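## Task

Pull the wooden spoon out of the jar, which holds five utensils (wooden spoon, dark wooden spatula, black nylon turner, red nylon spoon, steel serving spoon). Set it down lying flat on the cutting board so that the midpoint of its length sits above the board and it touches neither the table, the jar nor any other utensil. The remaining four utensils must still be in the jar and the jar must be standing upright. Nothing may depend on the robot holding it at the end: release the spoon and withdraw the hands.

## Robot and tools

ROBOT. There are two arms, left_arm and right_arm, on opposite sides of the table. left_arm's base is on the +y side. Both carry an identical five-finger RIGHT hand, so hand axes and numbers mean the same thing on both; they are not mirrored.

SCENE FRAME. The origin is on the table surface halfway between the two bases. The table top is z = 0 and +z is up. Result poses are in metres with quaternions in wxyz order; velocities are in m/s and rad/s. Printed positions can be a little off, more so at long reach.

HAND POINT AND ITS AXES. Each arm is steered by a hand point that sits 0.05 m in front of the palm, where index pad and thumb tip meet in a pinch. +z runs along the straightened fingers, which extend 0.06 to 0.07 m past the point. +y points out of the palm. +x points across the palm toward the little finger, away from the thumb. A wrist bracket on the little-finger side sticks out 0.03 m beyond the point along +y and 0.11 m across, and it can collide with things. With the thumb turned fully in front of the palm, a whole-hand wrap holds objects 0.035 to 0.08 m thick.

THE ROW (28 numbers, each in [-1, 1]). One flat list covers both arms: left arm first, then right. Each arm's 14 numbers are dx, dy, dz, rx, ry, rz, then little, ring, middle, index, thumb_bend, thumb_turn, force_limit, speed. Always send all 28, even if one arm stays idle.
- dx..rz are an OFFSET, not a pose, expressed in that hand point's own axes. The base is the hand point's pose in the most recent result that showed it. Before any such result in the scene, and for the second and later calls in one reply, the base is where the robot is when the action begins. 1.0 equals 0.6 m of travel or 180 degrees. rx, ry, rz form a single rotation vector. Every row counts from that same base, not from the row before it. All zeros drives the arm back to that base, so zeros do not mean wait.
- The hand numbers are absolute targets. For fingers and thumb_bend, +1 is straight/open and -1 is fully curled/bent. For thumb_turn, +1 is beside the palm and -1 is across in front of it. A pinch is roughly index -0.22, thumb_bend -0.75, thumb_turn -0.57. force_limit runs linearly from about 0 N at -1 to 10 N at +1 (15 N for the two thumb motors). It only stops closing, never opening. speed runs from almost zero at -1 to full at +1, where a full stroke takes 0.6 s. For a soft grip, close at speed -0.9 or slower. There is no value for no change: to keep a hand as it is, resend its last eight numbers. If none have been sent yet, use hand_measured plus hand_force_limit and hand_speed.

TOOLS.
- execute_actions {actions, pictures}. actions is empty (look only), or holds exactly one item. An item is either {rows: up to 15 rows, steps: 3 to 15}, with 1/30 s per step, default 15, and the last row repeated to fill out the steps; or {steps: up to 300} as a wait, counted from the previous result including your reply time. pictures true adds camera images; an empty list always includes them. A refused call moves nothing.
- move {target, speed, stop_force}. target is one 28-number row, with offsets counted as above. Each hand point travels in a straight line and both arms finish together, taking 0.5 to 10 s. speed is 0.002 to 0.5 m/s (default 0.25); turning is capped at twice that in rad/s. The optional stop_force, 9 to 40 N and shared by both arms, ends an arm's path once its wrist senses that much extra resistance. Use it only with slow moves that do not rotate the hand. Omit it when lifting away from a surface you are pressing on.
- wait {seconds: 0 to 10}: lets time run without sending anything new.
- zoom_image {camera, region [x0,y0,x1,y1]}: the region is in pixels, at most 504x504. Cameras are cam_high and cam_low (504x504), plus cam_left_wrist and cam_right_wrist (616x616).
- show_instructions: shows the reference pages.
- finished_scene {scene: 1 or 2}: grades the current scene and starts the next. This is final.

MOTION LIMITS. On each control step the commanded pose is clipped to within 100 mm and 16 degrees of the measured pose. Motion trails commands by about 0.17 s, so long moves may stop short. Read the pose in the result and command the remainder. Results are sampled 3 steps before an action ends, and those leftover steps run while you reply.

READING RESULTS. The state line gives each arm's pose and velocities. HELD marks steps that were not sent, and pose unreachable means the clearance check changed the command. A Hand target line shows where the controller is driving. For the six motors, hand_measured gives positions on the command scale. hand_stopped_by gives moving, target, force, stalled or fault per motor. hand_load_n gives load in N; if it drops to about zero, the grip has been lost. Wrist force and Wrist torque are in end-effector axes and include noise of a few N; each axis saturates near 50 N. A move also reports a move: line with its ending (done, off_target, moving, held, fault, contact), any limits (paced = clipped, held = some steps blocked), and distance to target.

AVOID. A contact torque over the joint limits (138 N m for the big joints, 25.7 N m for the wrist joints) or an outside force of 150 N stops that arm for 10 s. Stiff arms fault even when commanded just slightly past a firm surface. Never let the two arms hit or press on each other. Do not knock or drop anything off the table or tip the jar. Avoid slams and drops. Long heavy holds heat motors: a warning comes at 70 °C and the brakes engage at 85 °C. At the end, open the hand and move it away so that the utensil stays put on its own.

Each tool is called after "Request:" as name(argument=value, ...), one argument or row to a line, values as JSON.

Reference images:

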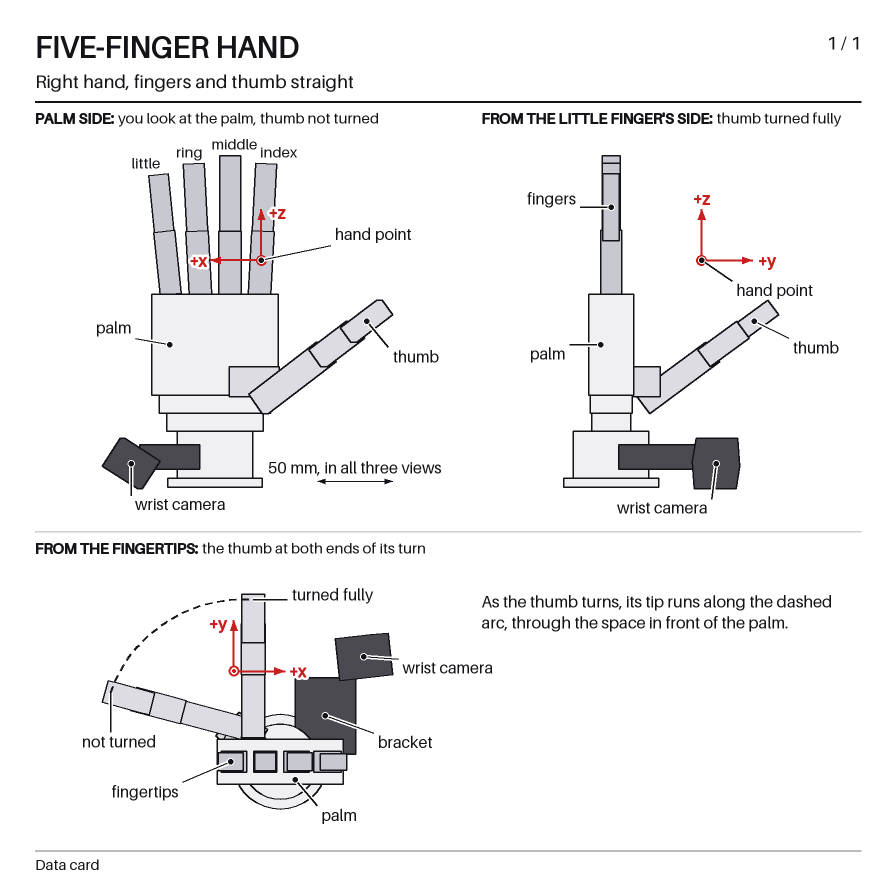

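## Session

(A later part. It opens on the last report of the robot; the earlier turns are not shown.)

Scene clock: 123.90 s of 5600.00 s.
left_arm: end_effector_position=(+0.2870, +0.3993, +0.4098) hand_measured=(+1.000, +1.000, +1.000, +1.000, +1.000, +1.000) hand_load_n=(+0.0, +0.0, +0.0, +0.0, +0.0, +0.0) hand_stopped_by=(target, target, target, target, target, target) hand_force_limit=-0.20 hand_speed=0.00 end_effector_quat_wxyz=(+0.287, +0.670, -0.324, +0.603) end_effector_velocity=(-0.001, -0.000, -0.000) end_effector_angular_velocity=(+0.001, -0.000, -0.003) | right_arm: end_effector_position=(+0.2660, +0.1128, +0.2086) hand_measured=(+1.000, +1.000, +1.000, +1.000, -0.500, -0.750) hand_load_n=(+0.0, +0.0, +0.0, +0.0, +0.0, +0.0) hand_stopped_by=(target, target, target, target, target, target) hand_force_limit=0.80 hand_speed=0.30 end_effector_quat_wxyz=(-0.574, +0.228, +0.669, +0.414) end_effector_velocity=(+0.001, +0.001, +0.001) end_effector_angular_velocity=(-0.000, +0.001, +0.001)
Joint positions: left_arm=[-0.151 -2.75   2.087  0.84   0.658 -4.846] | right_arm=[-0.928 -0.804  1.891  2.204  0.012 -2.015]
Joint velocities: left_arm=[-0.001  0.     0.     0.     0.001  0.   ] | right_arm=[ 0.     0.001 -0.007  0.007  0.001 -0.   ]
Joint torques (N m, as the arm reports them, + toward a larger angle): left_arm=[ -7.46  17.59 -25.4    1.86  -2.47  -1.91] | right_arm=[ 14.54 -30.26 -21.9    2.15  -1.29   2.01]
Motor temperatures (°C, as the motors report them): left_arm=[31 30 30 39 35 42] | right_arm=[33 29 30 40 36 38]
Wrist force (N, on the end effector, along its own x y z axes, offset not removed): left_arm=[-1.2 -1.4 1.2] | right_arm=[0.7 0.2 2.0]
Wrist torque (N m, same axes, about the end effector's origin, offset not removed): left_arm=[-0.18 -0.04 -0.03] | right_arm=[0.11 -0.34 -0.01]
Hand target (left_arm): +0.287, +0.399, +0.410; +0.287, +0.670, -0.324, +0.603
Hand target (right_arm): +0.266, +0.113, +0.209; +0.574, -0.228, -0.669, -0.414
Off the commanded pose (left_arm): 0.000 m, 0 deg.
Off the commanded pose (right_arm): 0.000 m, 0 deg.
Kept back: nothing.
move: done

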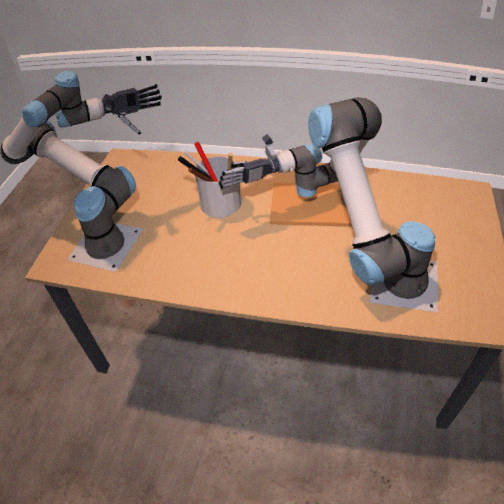

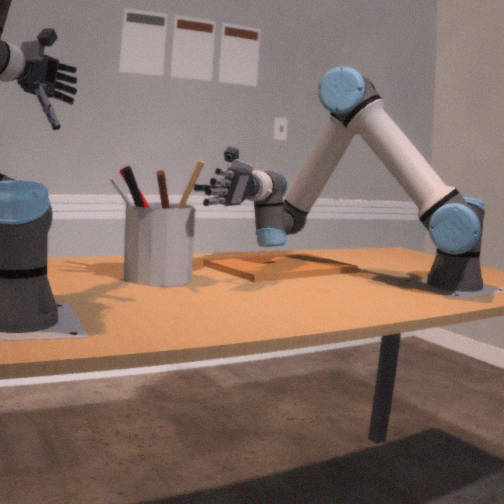

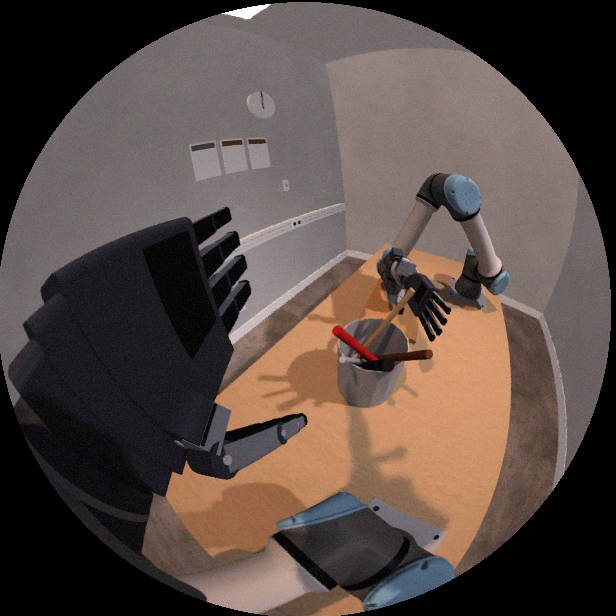

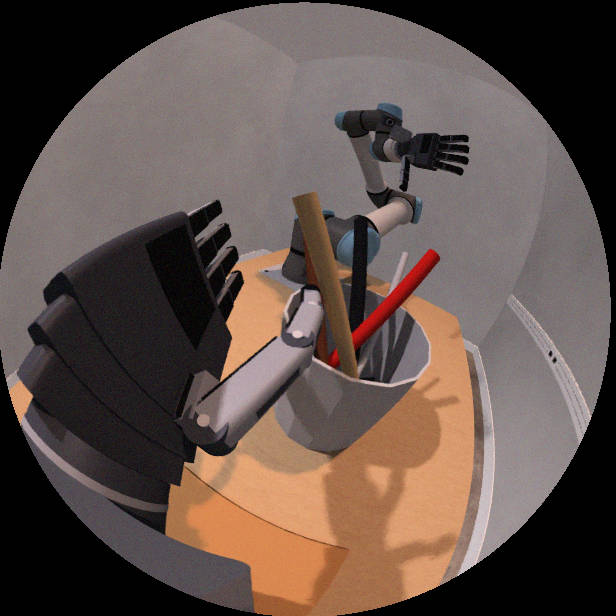

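Request:
move(
  target=[0,0,0,0,0,0,1,1,1,1,1,1,-0.2,0, 0,-0.03,-0.04,0,0,0,1,1,1,1,-0.75,-0.6,0.8,0.3],
  speed=0.03,
)

Request:
move(
  target=[0,0,0,0,0,0,1,1,1,1,1,1,-0.2,0, 0,0.06,0,0,0,0,1,1,1,1,-0.75,-0.6,0.8,0.3],
  speed=0.03,
)

Request:
zoom_image(
  camera="cam_high",
  region=[160,120,320,240],
)

Request:
zoom_image(
  camera="cam_low",
  region=[100,130,300,290],
)

Scene clock: 125.53 s of 5600.00 s.
left_arm: end_effector_position=(+0.2870, +0.3993, +0.4098) hand_measured=(+1.000, +1.000, +1.000, +1.000, +1.000, +1.000) hand_load_n=(+0.0, +0.0, +0.0, +0.0, +0.0, +0.0) hand_stopped_by=(target, target, target, target, target, target) hand_force_limit=-0.20 hand_speed=0.00 end_effector_quat_wxyz=(+0.287, +0.670, -0.324, +0.603) end_effector_velocity=(-0.000, -0.000, -0.000) end_effector_angular_velocity=(+0.002, -0.000, -0.001) | right_arm: end_effector_position=(+0.2658, +0.0836, +0.2033) hand_measured=(+1.000, +1.000, +1.000, +1.000, -0.750, -0.600) hand_load_n=(+0.0, +0.0, +0.0, +0.0, +0.0, +0.0) hand_stopped_by=(target, target, target, target, target, target) hand_force_limit=0.80 hand_speed=0.30 end_effector_quat_wxyz=(-0.575, +0.228, +0.668, +0.414) end_effector_velocity=(+0.001, -0.002, -0.000) end_effector_angular_velocity=(-0.004, -0.004, -0.000)
Joint positions: left_arm=[-0.151 -2.75   2.087  0.84   0.658 -4.846] | right_arm=[-0.979 -0.807  1.937  2.088  0.063 -1.942]
Joint velocities: left_arm=[-0.001  0.001  0.     0.001  0.    -0.   ] | right_arm=[-0.005  0.008 -0.025 -0.082  0.004  0.098]
Joint torques (N m, as the arm reports them, + toward a larger angle): left_arm=[ -6.94  17.56 -26.05   1.82  -2.34  -1.8 ] | right_arm=[-13.03 -28.89 -21.5   -2.51   1.9    2.98]
Motor temperatures (°C, as the motors report them): left_arm=[31 30 30 39 35 42] | right_arm=[33 29 30 40 36 38]
Wrist force (N, on the end effector, along its own x y z axes, offset not removed): left_arm=[0.8 -1.0 0.5] | right_arm=[1.1 2.5 1.6]
Wrist torque (N m, same axes, about the end effector's origin, offset not removed): left_arm=[-0.16 -0.39 0.09] | right_arm=[0.43 -0.38 0.12]
Hand target (left_arm): +0.287, +0.399, +0.410; +0.287, +0.670, -0.324, +0.603
Hand target (right_arm): +0.266, +0.083, +0.203; +0.575, -0.228, -0.668, -0.414
Off the commanded pose (left_arm): 0.000 m, 0 deg.
Off the commanded pose (right_arm): 0.000 m, 0 deg.
Kept back: nothing.
move: done

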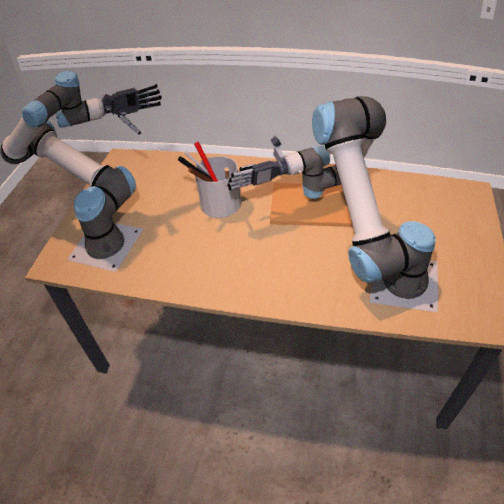

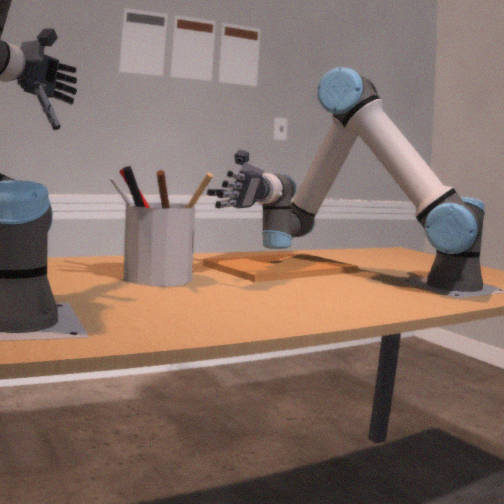

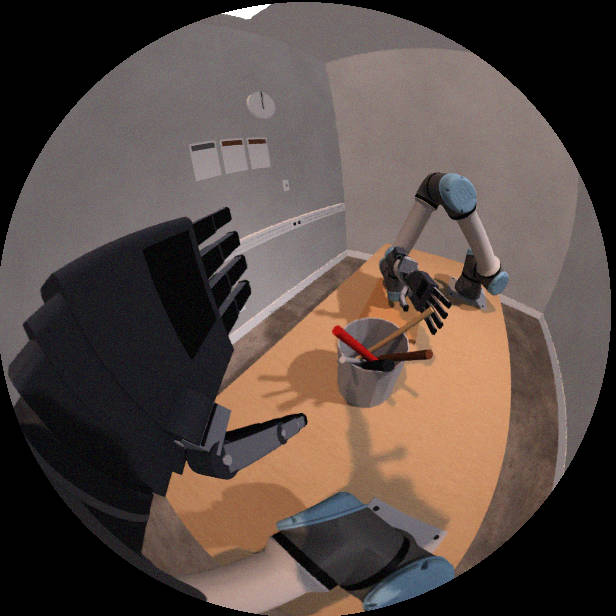

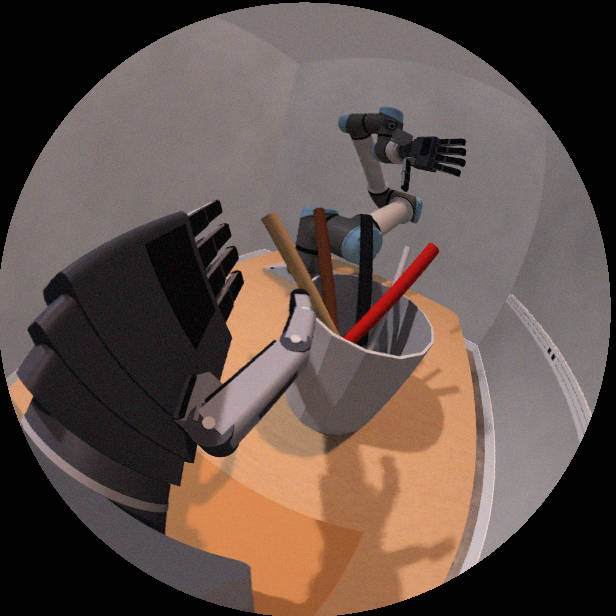

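Scene clock: 127.13 s of 5600.00 s.
left_arm: end_effector_position=(+0.2870, +0.3993, +0.4098) hand_measured=(+1.000, +1.000, +1.000, +1.000, +1.000, +1.000) hand_load_n=(+0.0, +0.0, +0.0, +0.0, +0.0, +0.0) hand_stopped_by=(target, target, target, target, target, target) hand_force_limit=-0.20 hand_speed=0.00 end_effector_quat_wxyz=(+0.287, +0.670, -0.324, +0.603) end_effector_velocity=(+0.000, +0.000, -0.000) end_effector_angular_velocity=(+0.002, +0.000, +0.002) | right_arm: end_effector_position=(+0.2937, +0.1032, +0.2137) hand_measured=(+1.000, +1.000, +1.000, +1.000, -0.750, -0.600) hand_load_n=(+0.0, +0.0, +0.0, +0.0, +0.0, +0.0) hand_stopped_by=(target, target, target, target, target, target) hand_force_limit=0.80 hand_speed=0.30 end_effector_quat_wxyz=(-0.575, +0.228, +0.668, +0.414) end_effector_velocity=(+0.002, +0.001, +0.001) end_effector_angular_velocity=(+0.001, +0.000, +0.001)
Joint positions: left_arm=[-0.151 -2.75   2.087  0.84   0.658 -4.846] | right_arm=[-0.975 -0.79   1.834  2.17   0.059 -1.939]
Joint velocities: left_arm=[ 0.001  0.002  0.     0.001 -0.001 -0.001] | right_arm=[ 0.    -0.    -0.003  0.019  0.001 -0.016]
Joint torques (N m, as the arm reports them, + toward a larger angle): left_arm=[ -7.06  17.65 -25.71   1.79  -2.39  -1.84] | right_arm=[ 13.28 -31.21 -19.21   2.63  -1.54  -2.74]
Motor temperatures (°C, as the motors report them): left_arm=[31 30 30 39 35 42] | right_arm=[33 29 30 40 36 38]
Wrist force (N, on the end effector, along its own x y z axes, offset not removed): left_arm=[0.9 -1.3 0.9] | right_arm=[0.4 4.3 1.5]
Wrist torque (N m, same axes, about the end effector's origin, offset not removed): left_arm=[-0.18 -0.38 0.10] | right_arm=[0.80 -0.20 0.14]
Hand target (left_arm): +0.287, +0.399, +0.410; +0.287, +0.670, -0.324, +0.603
Hand target (right_arm): +0.294, +0.103, +0.214; +0.575, -0.228, -0.668, -0.414
Off the commanded pose (left_arm): 0.000 m, 0 deg.
Off the commanded pose (right_arm): 0.000 m, 0 deg.
Kept back: nothing.
move: done

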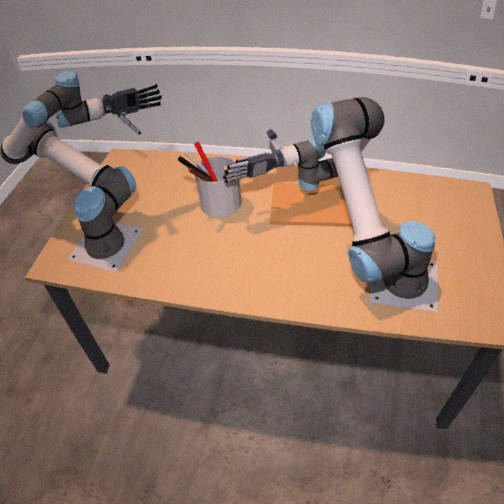

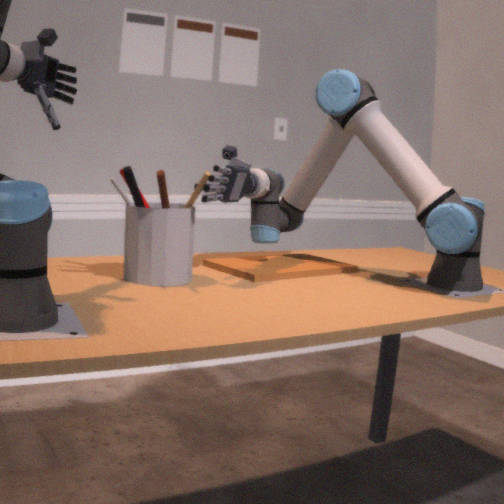

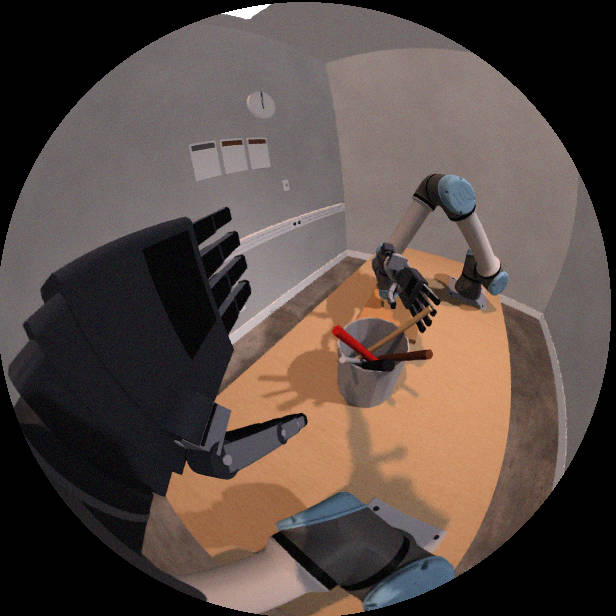

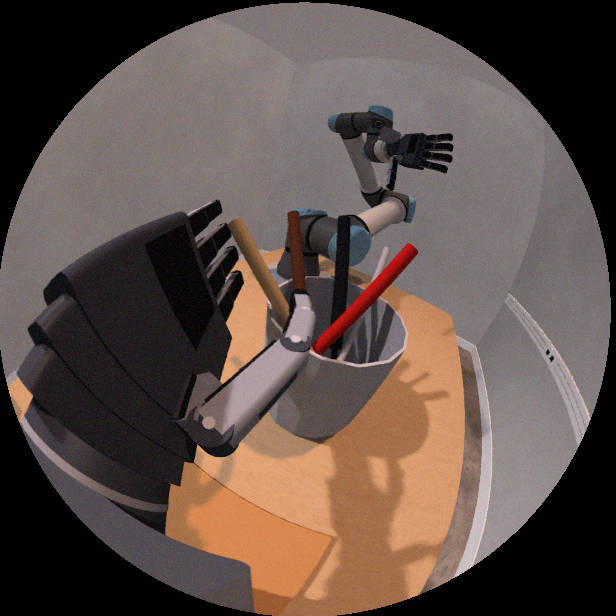

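Region (160, 120, 320, 240) of cam_high's 504x504 image, scaled by 3.150, with more detail than that image has; it fills the top 378 rows of this view, and the rest is white.

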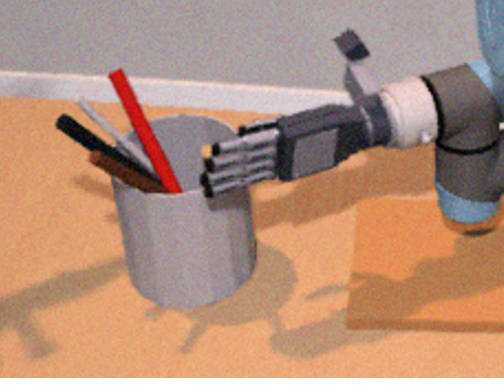

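Region (100, 130, 300, 290) of cam_low's 504x504 image, scaled by 2.520, with more detail than that image has; it fills the top 403 rows of this view, and the rest is white.

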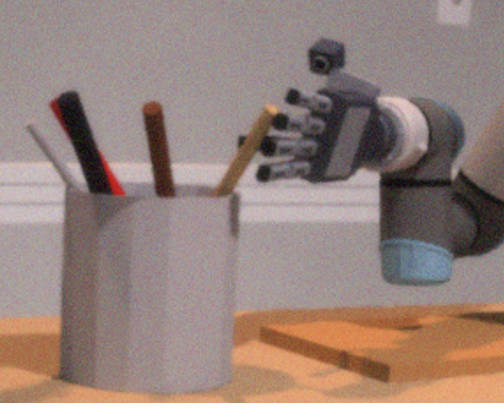

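Request:
move(
  target=[0,0,0,0,0,0,1,1,1,1,1,1,-0.2,0, 0,0,0.04,0,0,0,1,1,1,1,-0.75,-0.6,0.8,0.3],
  speed=0.03,
)

Request:
move(
  target=[0,0,0,0,0,0,1,1,1,1,1,1,-0.2,0, 0,0,0,0,0,0,1,1,-0.7,-0.7,-0.75,-0.6,0.8,-0.7],
)

Request:
zoom_image(
  camera="cam_low",
  region=[100,130,300,290],
)

Scene clock: 128.57 s of 5600.00 s.
left_arm: end_effector_position=(+0.2870, +0.3993, +0.4098) hand_measured=(+1.000, +1.000, +1.000, +1.000, +1.000, +1.000) hand_load_n=(+0.0, +0.0, +0.0, +0.0, +0.0, +0.0) hand_stopped_by=(target, target, target, target, target, target) hand_force_limit=-0.20 hand_speed=0.00 end_effector_quat_wxyz=(+0.287, +0.670, -0.324, +0.603) end_effector_velocity=(-0.000, +0.000, -0.000) end_effector_angular_velocity=(-0.001, +0.001, -0.000) | right_arm: end_effector_position=(+0.2801, +0.1226, +0.2138) hand_measured=(+1.000, +1.000, +1.000, +1.000, -0.750, -0.600) hand_load_n=(+0.0, +0.0, +0.0, +0.0, +0.0, +0.0) hand_stopped_by=(target, target, target, target, target, target) hand_force_limit=0.80 hand_speed=0.30 end_effector_quat_wxyz=(-0.574, +0.228, +0.669, +0.414) end_effector_velocity=(-0.001, +0.001, +0.001) end_effector_angular_velocity=(+0.001, -0.002, -0.000)
Joint positions: left_arm=[-0.151 -2.75   2.087  0.84   0.658 -4.846] | right_arm=[-0.928 -0.789  1.828  2.211  0.012 -1.974]
Joint velocities: left_arm=[-0.    -0.001  0.     0.     0.    -0.001] | right_arm=[ 0.004 -0.004  0.007  0.021 -0.004 -0.026]
Joint torques (N m, as the arm reports them, + toward a larger angle): left_arm=[ -7.35  17.77 -25.67   1.84  -2.41  -1.84] | right_arm=[ 14.38 -47.89  -0.76   2.49  -1.27  -2.27]
Motor temperatures (°C, as the motors report them): left_arm=[31 30 30 39 35 42] | right_arm=[33 29 30 40 36 38]
Wrist force (N, on the end effector, along its own x y z axes, offset not removed): left_arm=[-0.1 -2.6 0.8] | right_arm=[0.9 3.5 2.2]
Wrist torque (N m, same axes, about the end effector's origin, offset not removed): left_arm=[-0.39 -0.21 -0.01] | right_arm=[0.54 -0.50 0.11]
Hand target (left_arm): +0.287, +0.399, +0.410; +0.287, +0.670, -0.324, +0.603
Hand target (right_arm): +0.280, +0.123, +0.214; +0.574, -0.228, -0.669, -0.413
Off the commanded pose (left_arm): 0.000 m, 0 deg.
Off the commanded pose (right_arm): 0.000 m, 0 deg.
Kept back: nothing.
move: done

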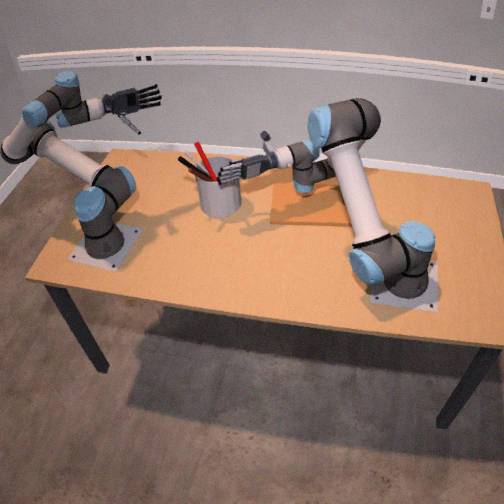

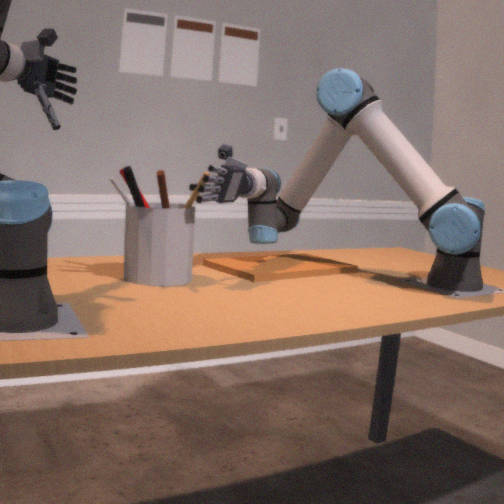

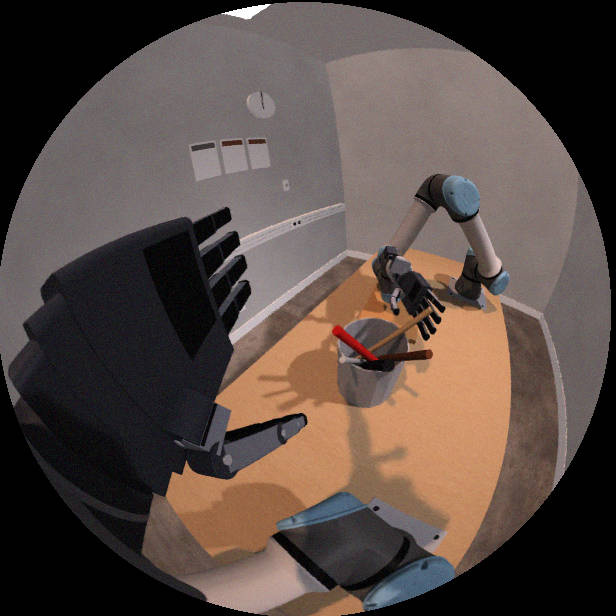

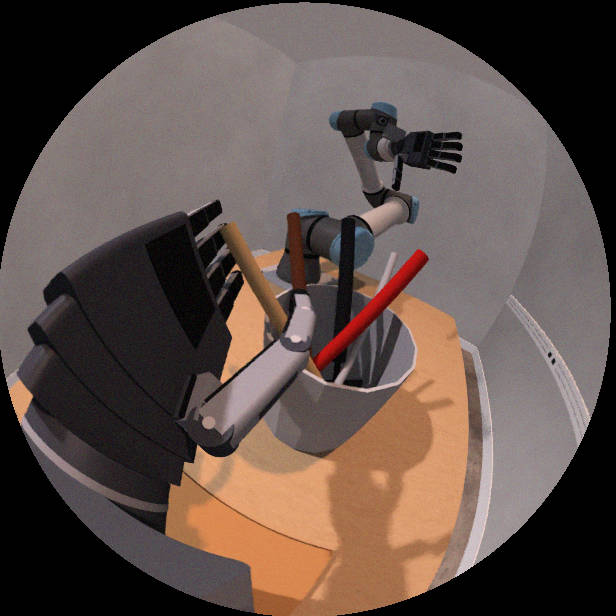

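Scene clock: 132.23 s of 5600.00 s.
left_arm: end_effector_position=(+0.2870, +0.3993, +0.4098) hand_measured=(+1.000, +1.000, +1.000, +1.000, +1.000, +1.000) hand_load_n=(+0.0, +0.0, +0.0, +0.0, +0.0, +0.0) hand_stopped_by=(target, target, target, target, target, target) hand_force_limit=-0.20 hand_speed=0.00 end_effector_quat_wxyz=(+0.287, +0.670, -0.324, +0.603) end_effector_velocity=(-0.000, -0.000, +0.000) end_effector_angular_velocity=(-0.000, +0.000, +0.000) | right_arm: end_effector_position=(+0.2801, +0.1226, +0.2138) hand_measured=(+1.000, +1.000, -0.700, -0.240, -0.750, -0.600) hand_load_n=(+0.0, +0.0, +0.5, +10.0, +1.0, +0.0) hand_stopped_by=(target, target, target, force, target, target) hand_force_limit=0.80 hand_speed=-0.70 end_effector_quat_wxyz=(-0.574, +0.228, +0.669, +0.414) end_effector_velocity=(-0.000, -0.000, -0.000) end_effector_angular_velocity=(-0.000, +0.000, +0.000)
Joint positions: left_arm=[-0.151 -2.75   2.087  0.84   0.658 -4.846] | right_arm=[-0.928 -0.789  1.828  2.212  0.012 -1.975]
Joint velocities: left_arm=[ 0.     0.001 -0.    -0.001 -0.    -0.001] | right_arm=[ 0. -0.  0. -0. -0.  0.]
Joint torques (N m, as the arm reports them, + toward a larger angle): left_arm=[ -7.52  18.07 -25.05   1.82  -2.43  -1.75] | right_arm=[-13.65 -28.94 -12.04  -2.8    1.97   2.53]
Motor temperatures (°C, as the motors report them): left_arm=[31 30 30 39 35 42] | right_arm=[33 29 30 40 36 38]
Wrist force (N, on the end effector, along its own x y z axes, offset not removed): left_arm=[0.8 -1.6 1.7] | right_arm=[1.6 2.5 1.1]
Wrist torque (N m, same axes, about the end effector's origin, offset not removed): left_arm=[-0.27 -0.41 0.12] | right_arm=[0.39 -0.26 0.13]
Hand target (left_arm): +0.287, +0.399, +0.410; +0.287, +0.670, -0.324, +0.603
Hand target (right_arm): +0.280, +0.123, +0.214; +0.574, -0.228, -0.669, -0.414
Off the commanded pose (left_arm): 0.000 m, 0 deg.
Off the commanded pose (right_arm): 0.000 m, 0 deg.
Kept back: nothing.
move: done

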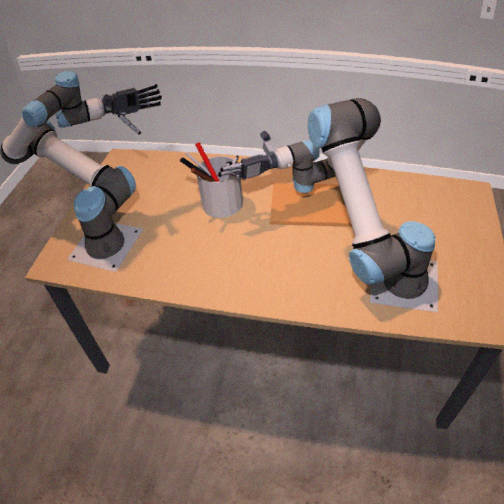

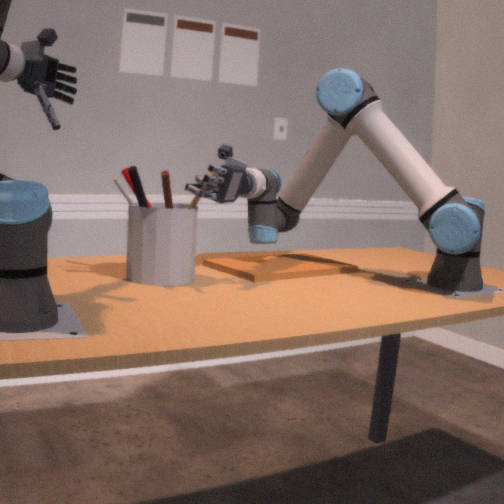

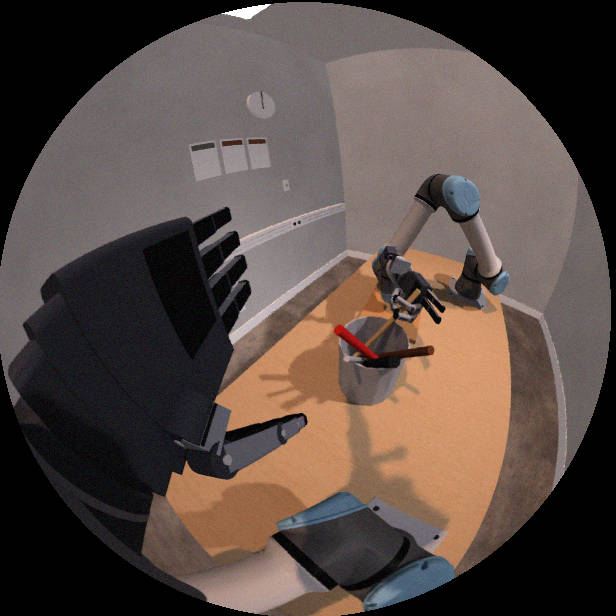

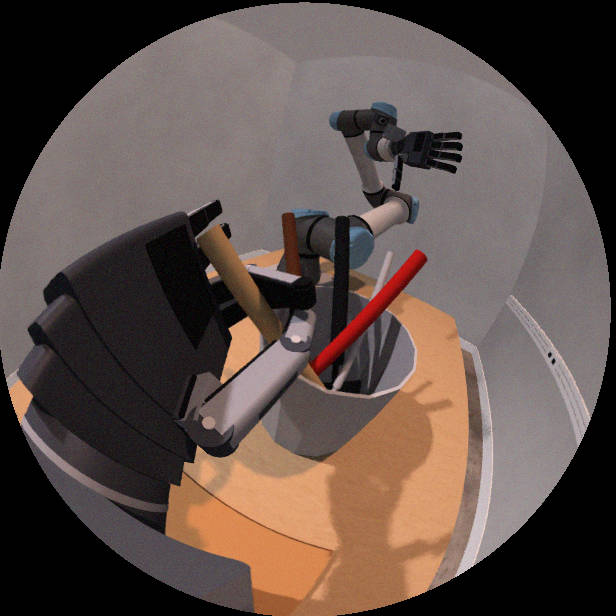

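Region (100, 130, 300, 290) of cam_low's 504x504 image, scaled by 2.520, with more detail than that image has; it fills the top 403 rows of this view, and the rest is white.

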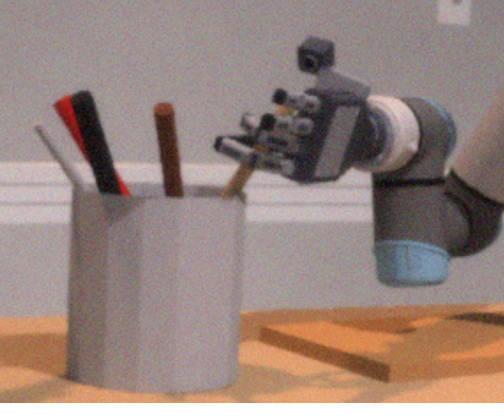

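Request:
move(
  target=[0,0,0,0,0,0,1,1,1,1,1,1,-0.2,0, 0,0,0,0,0,0,-1,-1,-1,-1,-0.2,-0.1,0.8,-0.5],
)

Request:
zoom_image(
  camera="cam_low",
  region=[100,130,300,290],
)

Scene clock: 135.13 s of 5600.00 s.
left_arm: end_effector_position=(+0.2870, +0.3993, +0.4098) hand_measured=(+1.000, +1.000, +1.000, +1.000, +1.000, +1.000) hand_load_n=(+0.0, +0.0, +0.0, +0.0, +0.0, +0.0) hand_stopped_by=(target, target, target, target, target, target) hand_force_limit=-0.20 hand_speed=0.00 end_effector_quat_wxyz=(+0.287, +0.670, -0.324, +0.603) end_effector_velocity=(-0.000, -0.001, -0.000) end_effector_angular_velocity=(+0.002, -0.001, -0.002) | right_arm: end_effector_position=(+0.2801, +0.1226, +0.2138) hand_measured=(-1.000, -1.000, -0.942, -0.242, -0.200, -0.100) hand_load_n=(+0.0, +0.0, +11.0, +0.0, +0.0, +0.0) hand_stopped_by=(target, target, force, force, target, target) hand_force_limit=0.80 hand_speed=-0.50 end_effector_quat_wxyz=(-0.574, +0.228, +0.669, +0.414) end_effector_velocity=(+0.000, -0.000, +0.000) end_effector_angular_velocity=(+0.000, -0.000, -0.000)
Joint positions: left_arm=[-0.151 -2.75   2.087  0.84   0.658 -4.846] | right_arm=[-0.928 -0.789  1.828  2.212  0.012 -1.975]
Joint velocities: left_arm=[-0.002  0.001  0.     0.001  0.     0.   ] | right_arm=[-0. -0. -0. -0.  0. -0.]
Joint torques (N m, as the arm reports them, + toward a larger angle): left_arm=[ -7.    17.85 -25.38   1.85  -2.45  -1.76] | right_arm=[-12.92 -25.18 -18.68   4.01  -2.28   3.81]
Motor temperatures (°C, as the motors report them): left_arm=[31 30 30 39 35 42] | right_arm=[33 29 30 40 36 38]
Wrist force (N, on the end effector, along its own x y z axes, offset not removed): left_arm=[-0.1 -2.0 0.8] | right_arm=[11.1 6.2 3.2]
Wrist torque (N m, same axes, about the end effector's origin, offset not removed): left_arm=[-0.29 -0.22 0.05] | right_arm=[0.86 -0.43 -0.63]
Hand target (left_arm): +0.287, +0.399, +0.410; +0.287, +0.670, -0.324, +0.603
Hand target (right_arm): +0.280, +0.123, +0.214; +0.574, -0.228, -0.669, -0.414
Off the commanded pose (left_arm): 0.000 m, 0 deg.
Off the commanded pose (right_arm): 0.000 m, 0 deg.
Kept back: nothing.
move: done

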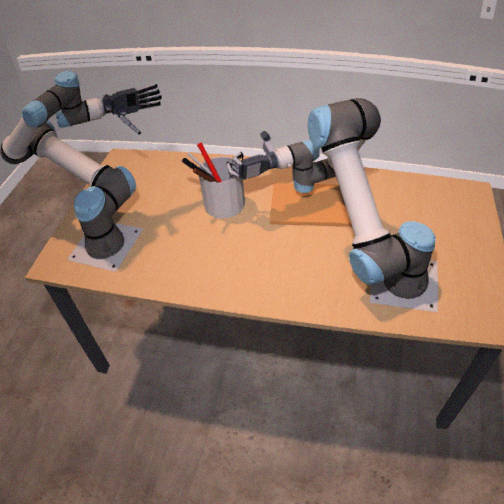

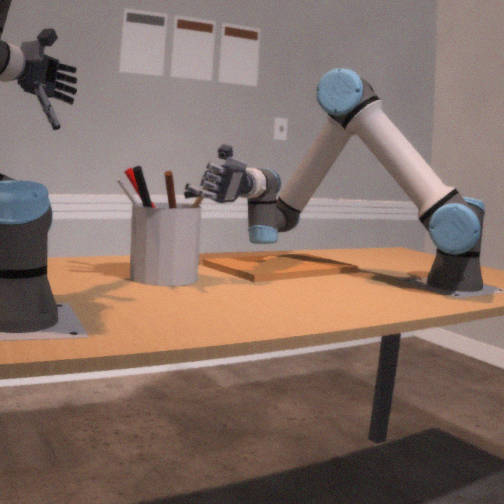

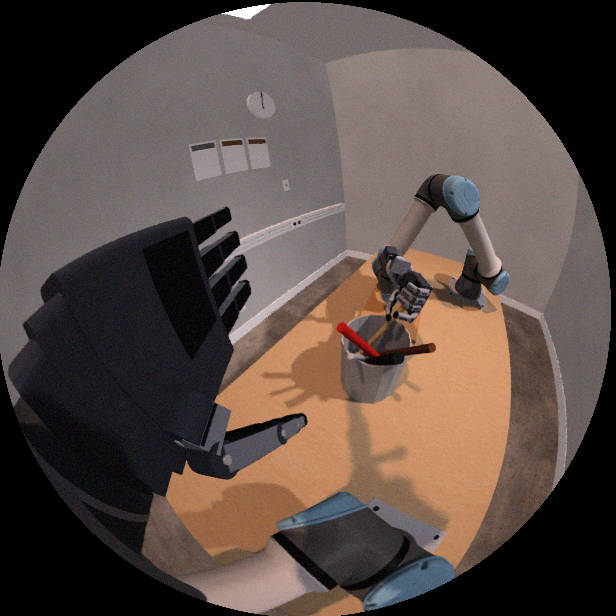

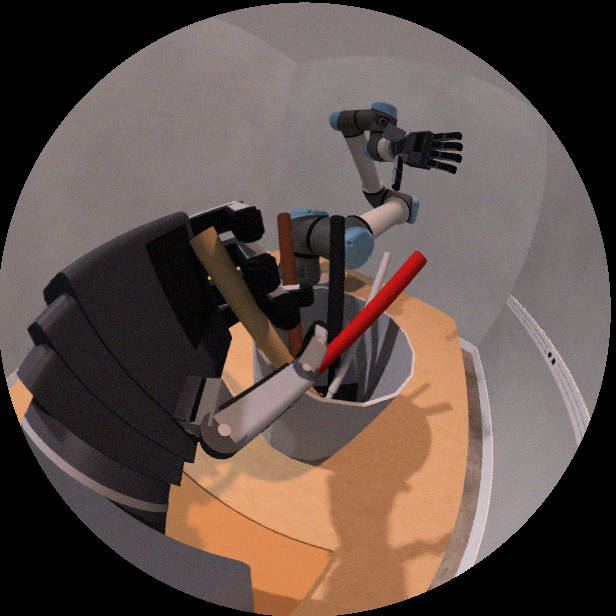

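Region (100, 130, 300, 290) of cam_low's 504x504 image, scaled by 2.520, with more detail than that image has; it fills the top 403 rows of this view, and the rest is white.

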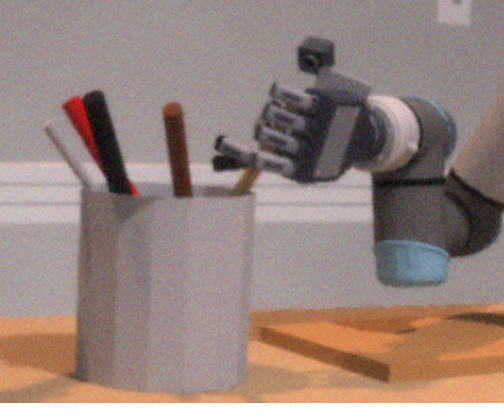

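Request:
move(
  target=[0,0,0,0,0,0,1,1,1,1,1,1,-0.2,0, 0.1,0,0.01,0,0,0,-1,-1,-1,-0.9,-0.2,-0.1,0.9,-0.5],
  speed=0.03,
)

Scene clock: 137.77 s of 5600.00 s.
left_arm: end_effector_position=(+0.2870, +0.3993, +0.4098) hand_measured=(+1.000, +1.000, +1.000, +1.000, +1.000, +1.000) hand_load_n=(+0.0, +0.0, +0.0, +0.0, +0.0, +0.0) hand_stopped_by=(target, target, target, target, target, target) hand_force_limit=-0.20 hand_speed=0.00 end_effector_quat_wxyz=(+0.287, +0.670, -0.324, +0.603) end_effector_velocity=(+0.000, +0.001, -0.000) end_effector_angular_velocity=(-0.000, +0.000, -0.000) | right_arm: end_effector_position=(+0.2624, +0.1173, +0.2708) hand_measured=(-1.000, -1.000, -0.942, -0.900, -0.200, -0.100) hand_load_n=(+0.0, +0.0, +0.0, +0.0, +0.0, +0.0) hand_stopped_by=(target, target, force, target, target, target) hand_force_limit=0.90 hand_speed=-0.50 end_effector_quat_wxyz=(-0.574, +0.228, +0.669, +0.413) end_effector_velocity=(-0.000, -0.000, +0.002) end_effector_angular_velocity=(-0.000, +0.000, -0.001)
Joint positions: left_arm=[-0.151 -2.75   2.087  0.84   0.658 -4.846] | right_arm=[-0.917 -0.919  1.862  2.25   0.001 -1.917]
Joint velocities: left_arm=[ 0.001 -0.001  0.     0.001  0.001 -0.   ] | right_arm=[ 0.    -0.005  0.001  0.001 -0.001  0.004]
Joint torques (N m, as the arm reports them, + toward a larger angle): left_arm=[ -6.9   17.76 -25.51   1.77  -2.39  -1.78] | right_arm=[ 12.86 -43.86  -3.9    2.29  -1.8    2.77]
Motor temperatures (°C, as the motors report them): left_arm=[31 30 30 39 35 42] | right_arm=[33 29 30 40 36 38]
Wrist force (N, on the end effector, along its own x y z axes, offset not removed): left_arm=[-0.4 -1.3 0.7] | right_arm=[1.2 2.3 2.4]
Wrist torque (N m, same axes, about the end effector's origin, offset not removed): left_arm=[-0.20 -0.23 0.03] | right_arm=[0.33 -0.42 0.20]
Hand target (left_arm): +0.287, +0.399, +0.410; +0.287, +0.670, -0.324, +0.603
Hand target (right_arm): +0.262, +0.117, +0.271; +0.574, -0.228, -0.669, -0.413
Off the commanded pose (left_arm): 0.000 m, 0 deg.
Off the commanded pose (right_arm): 0.000 m, 0 deg.
Kept back: nothing.
move: done

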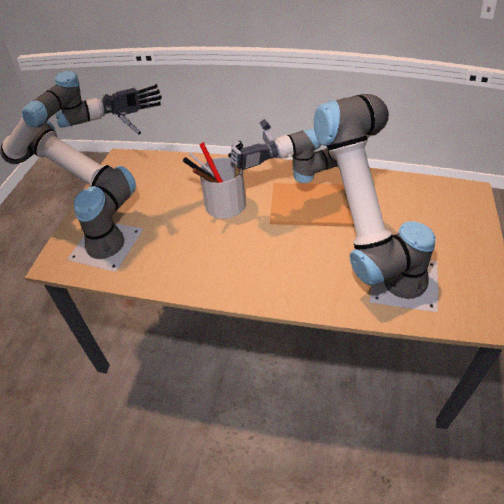

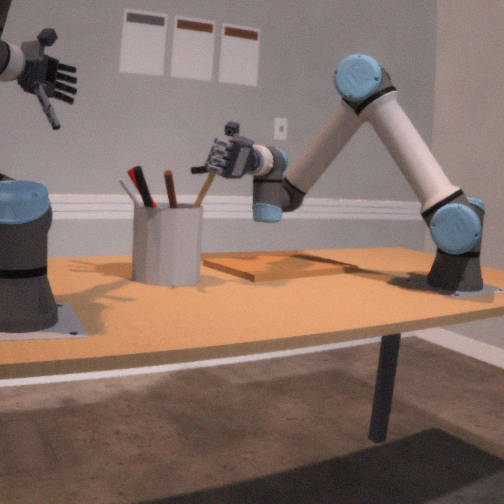

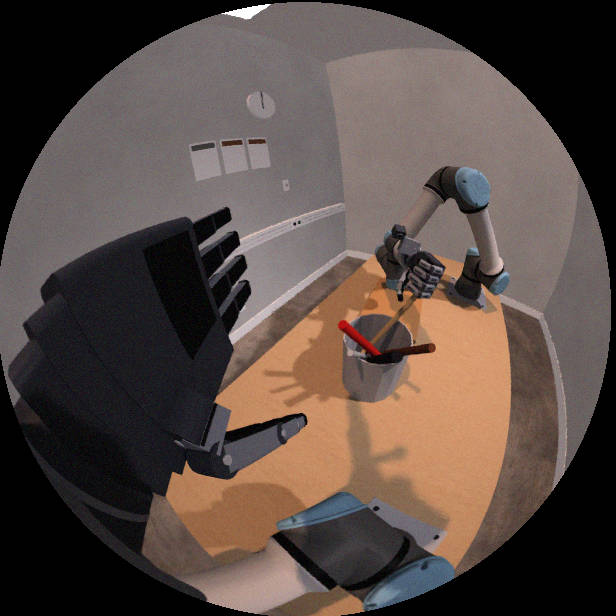

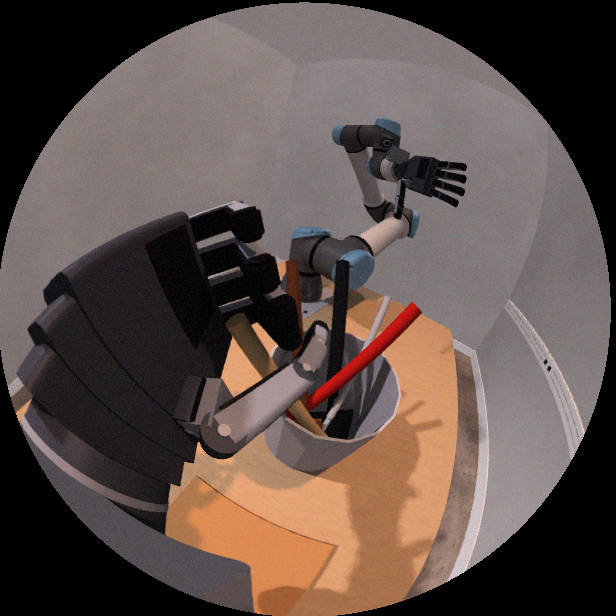

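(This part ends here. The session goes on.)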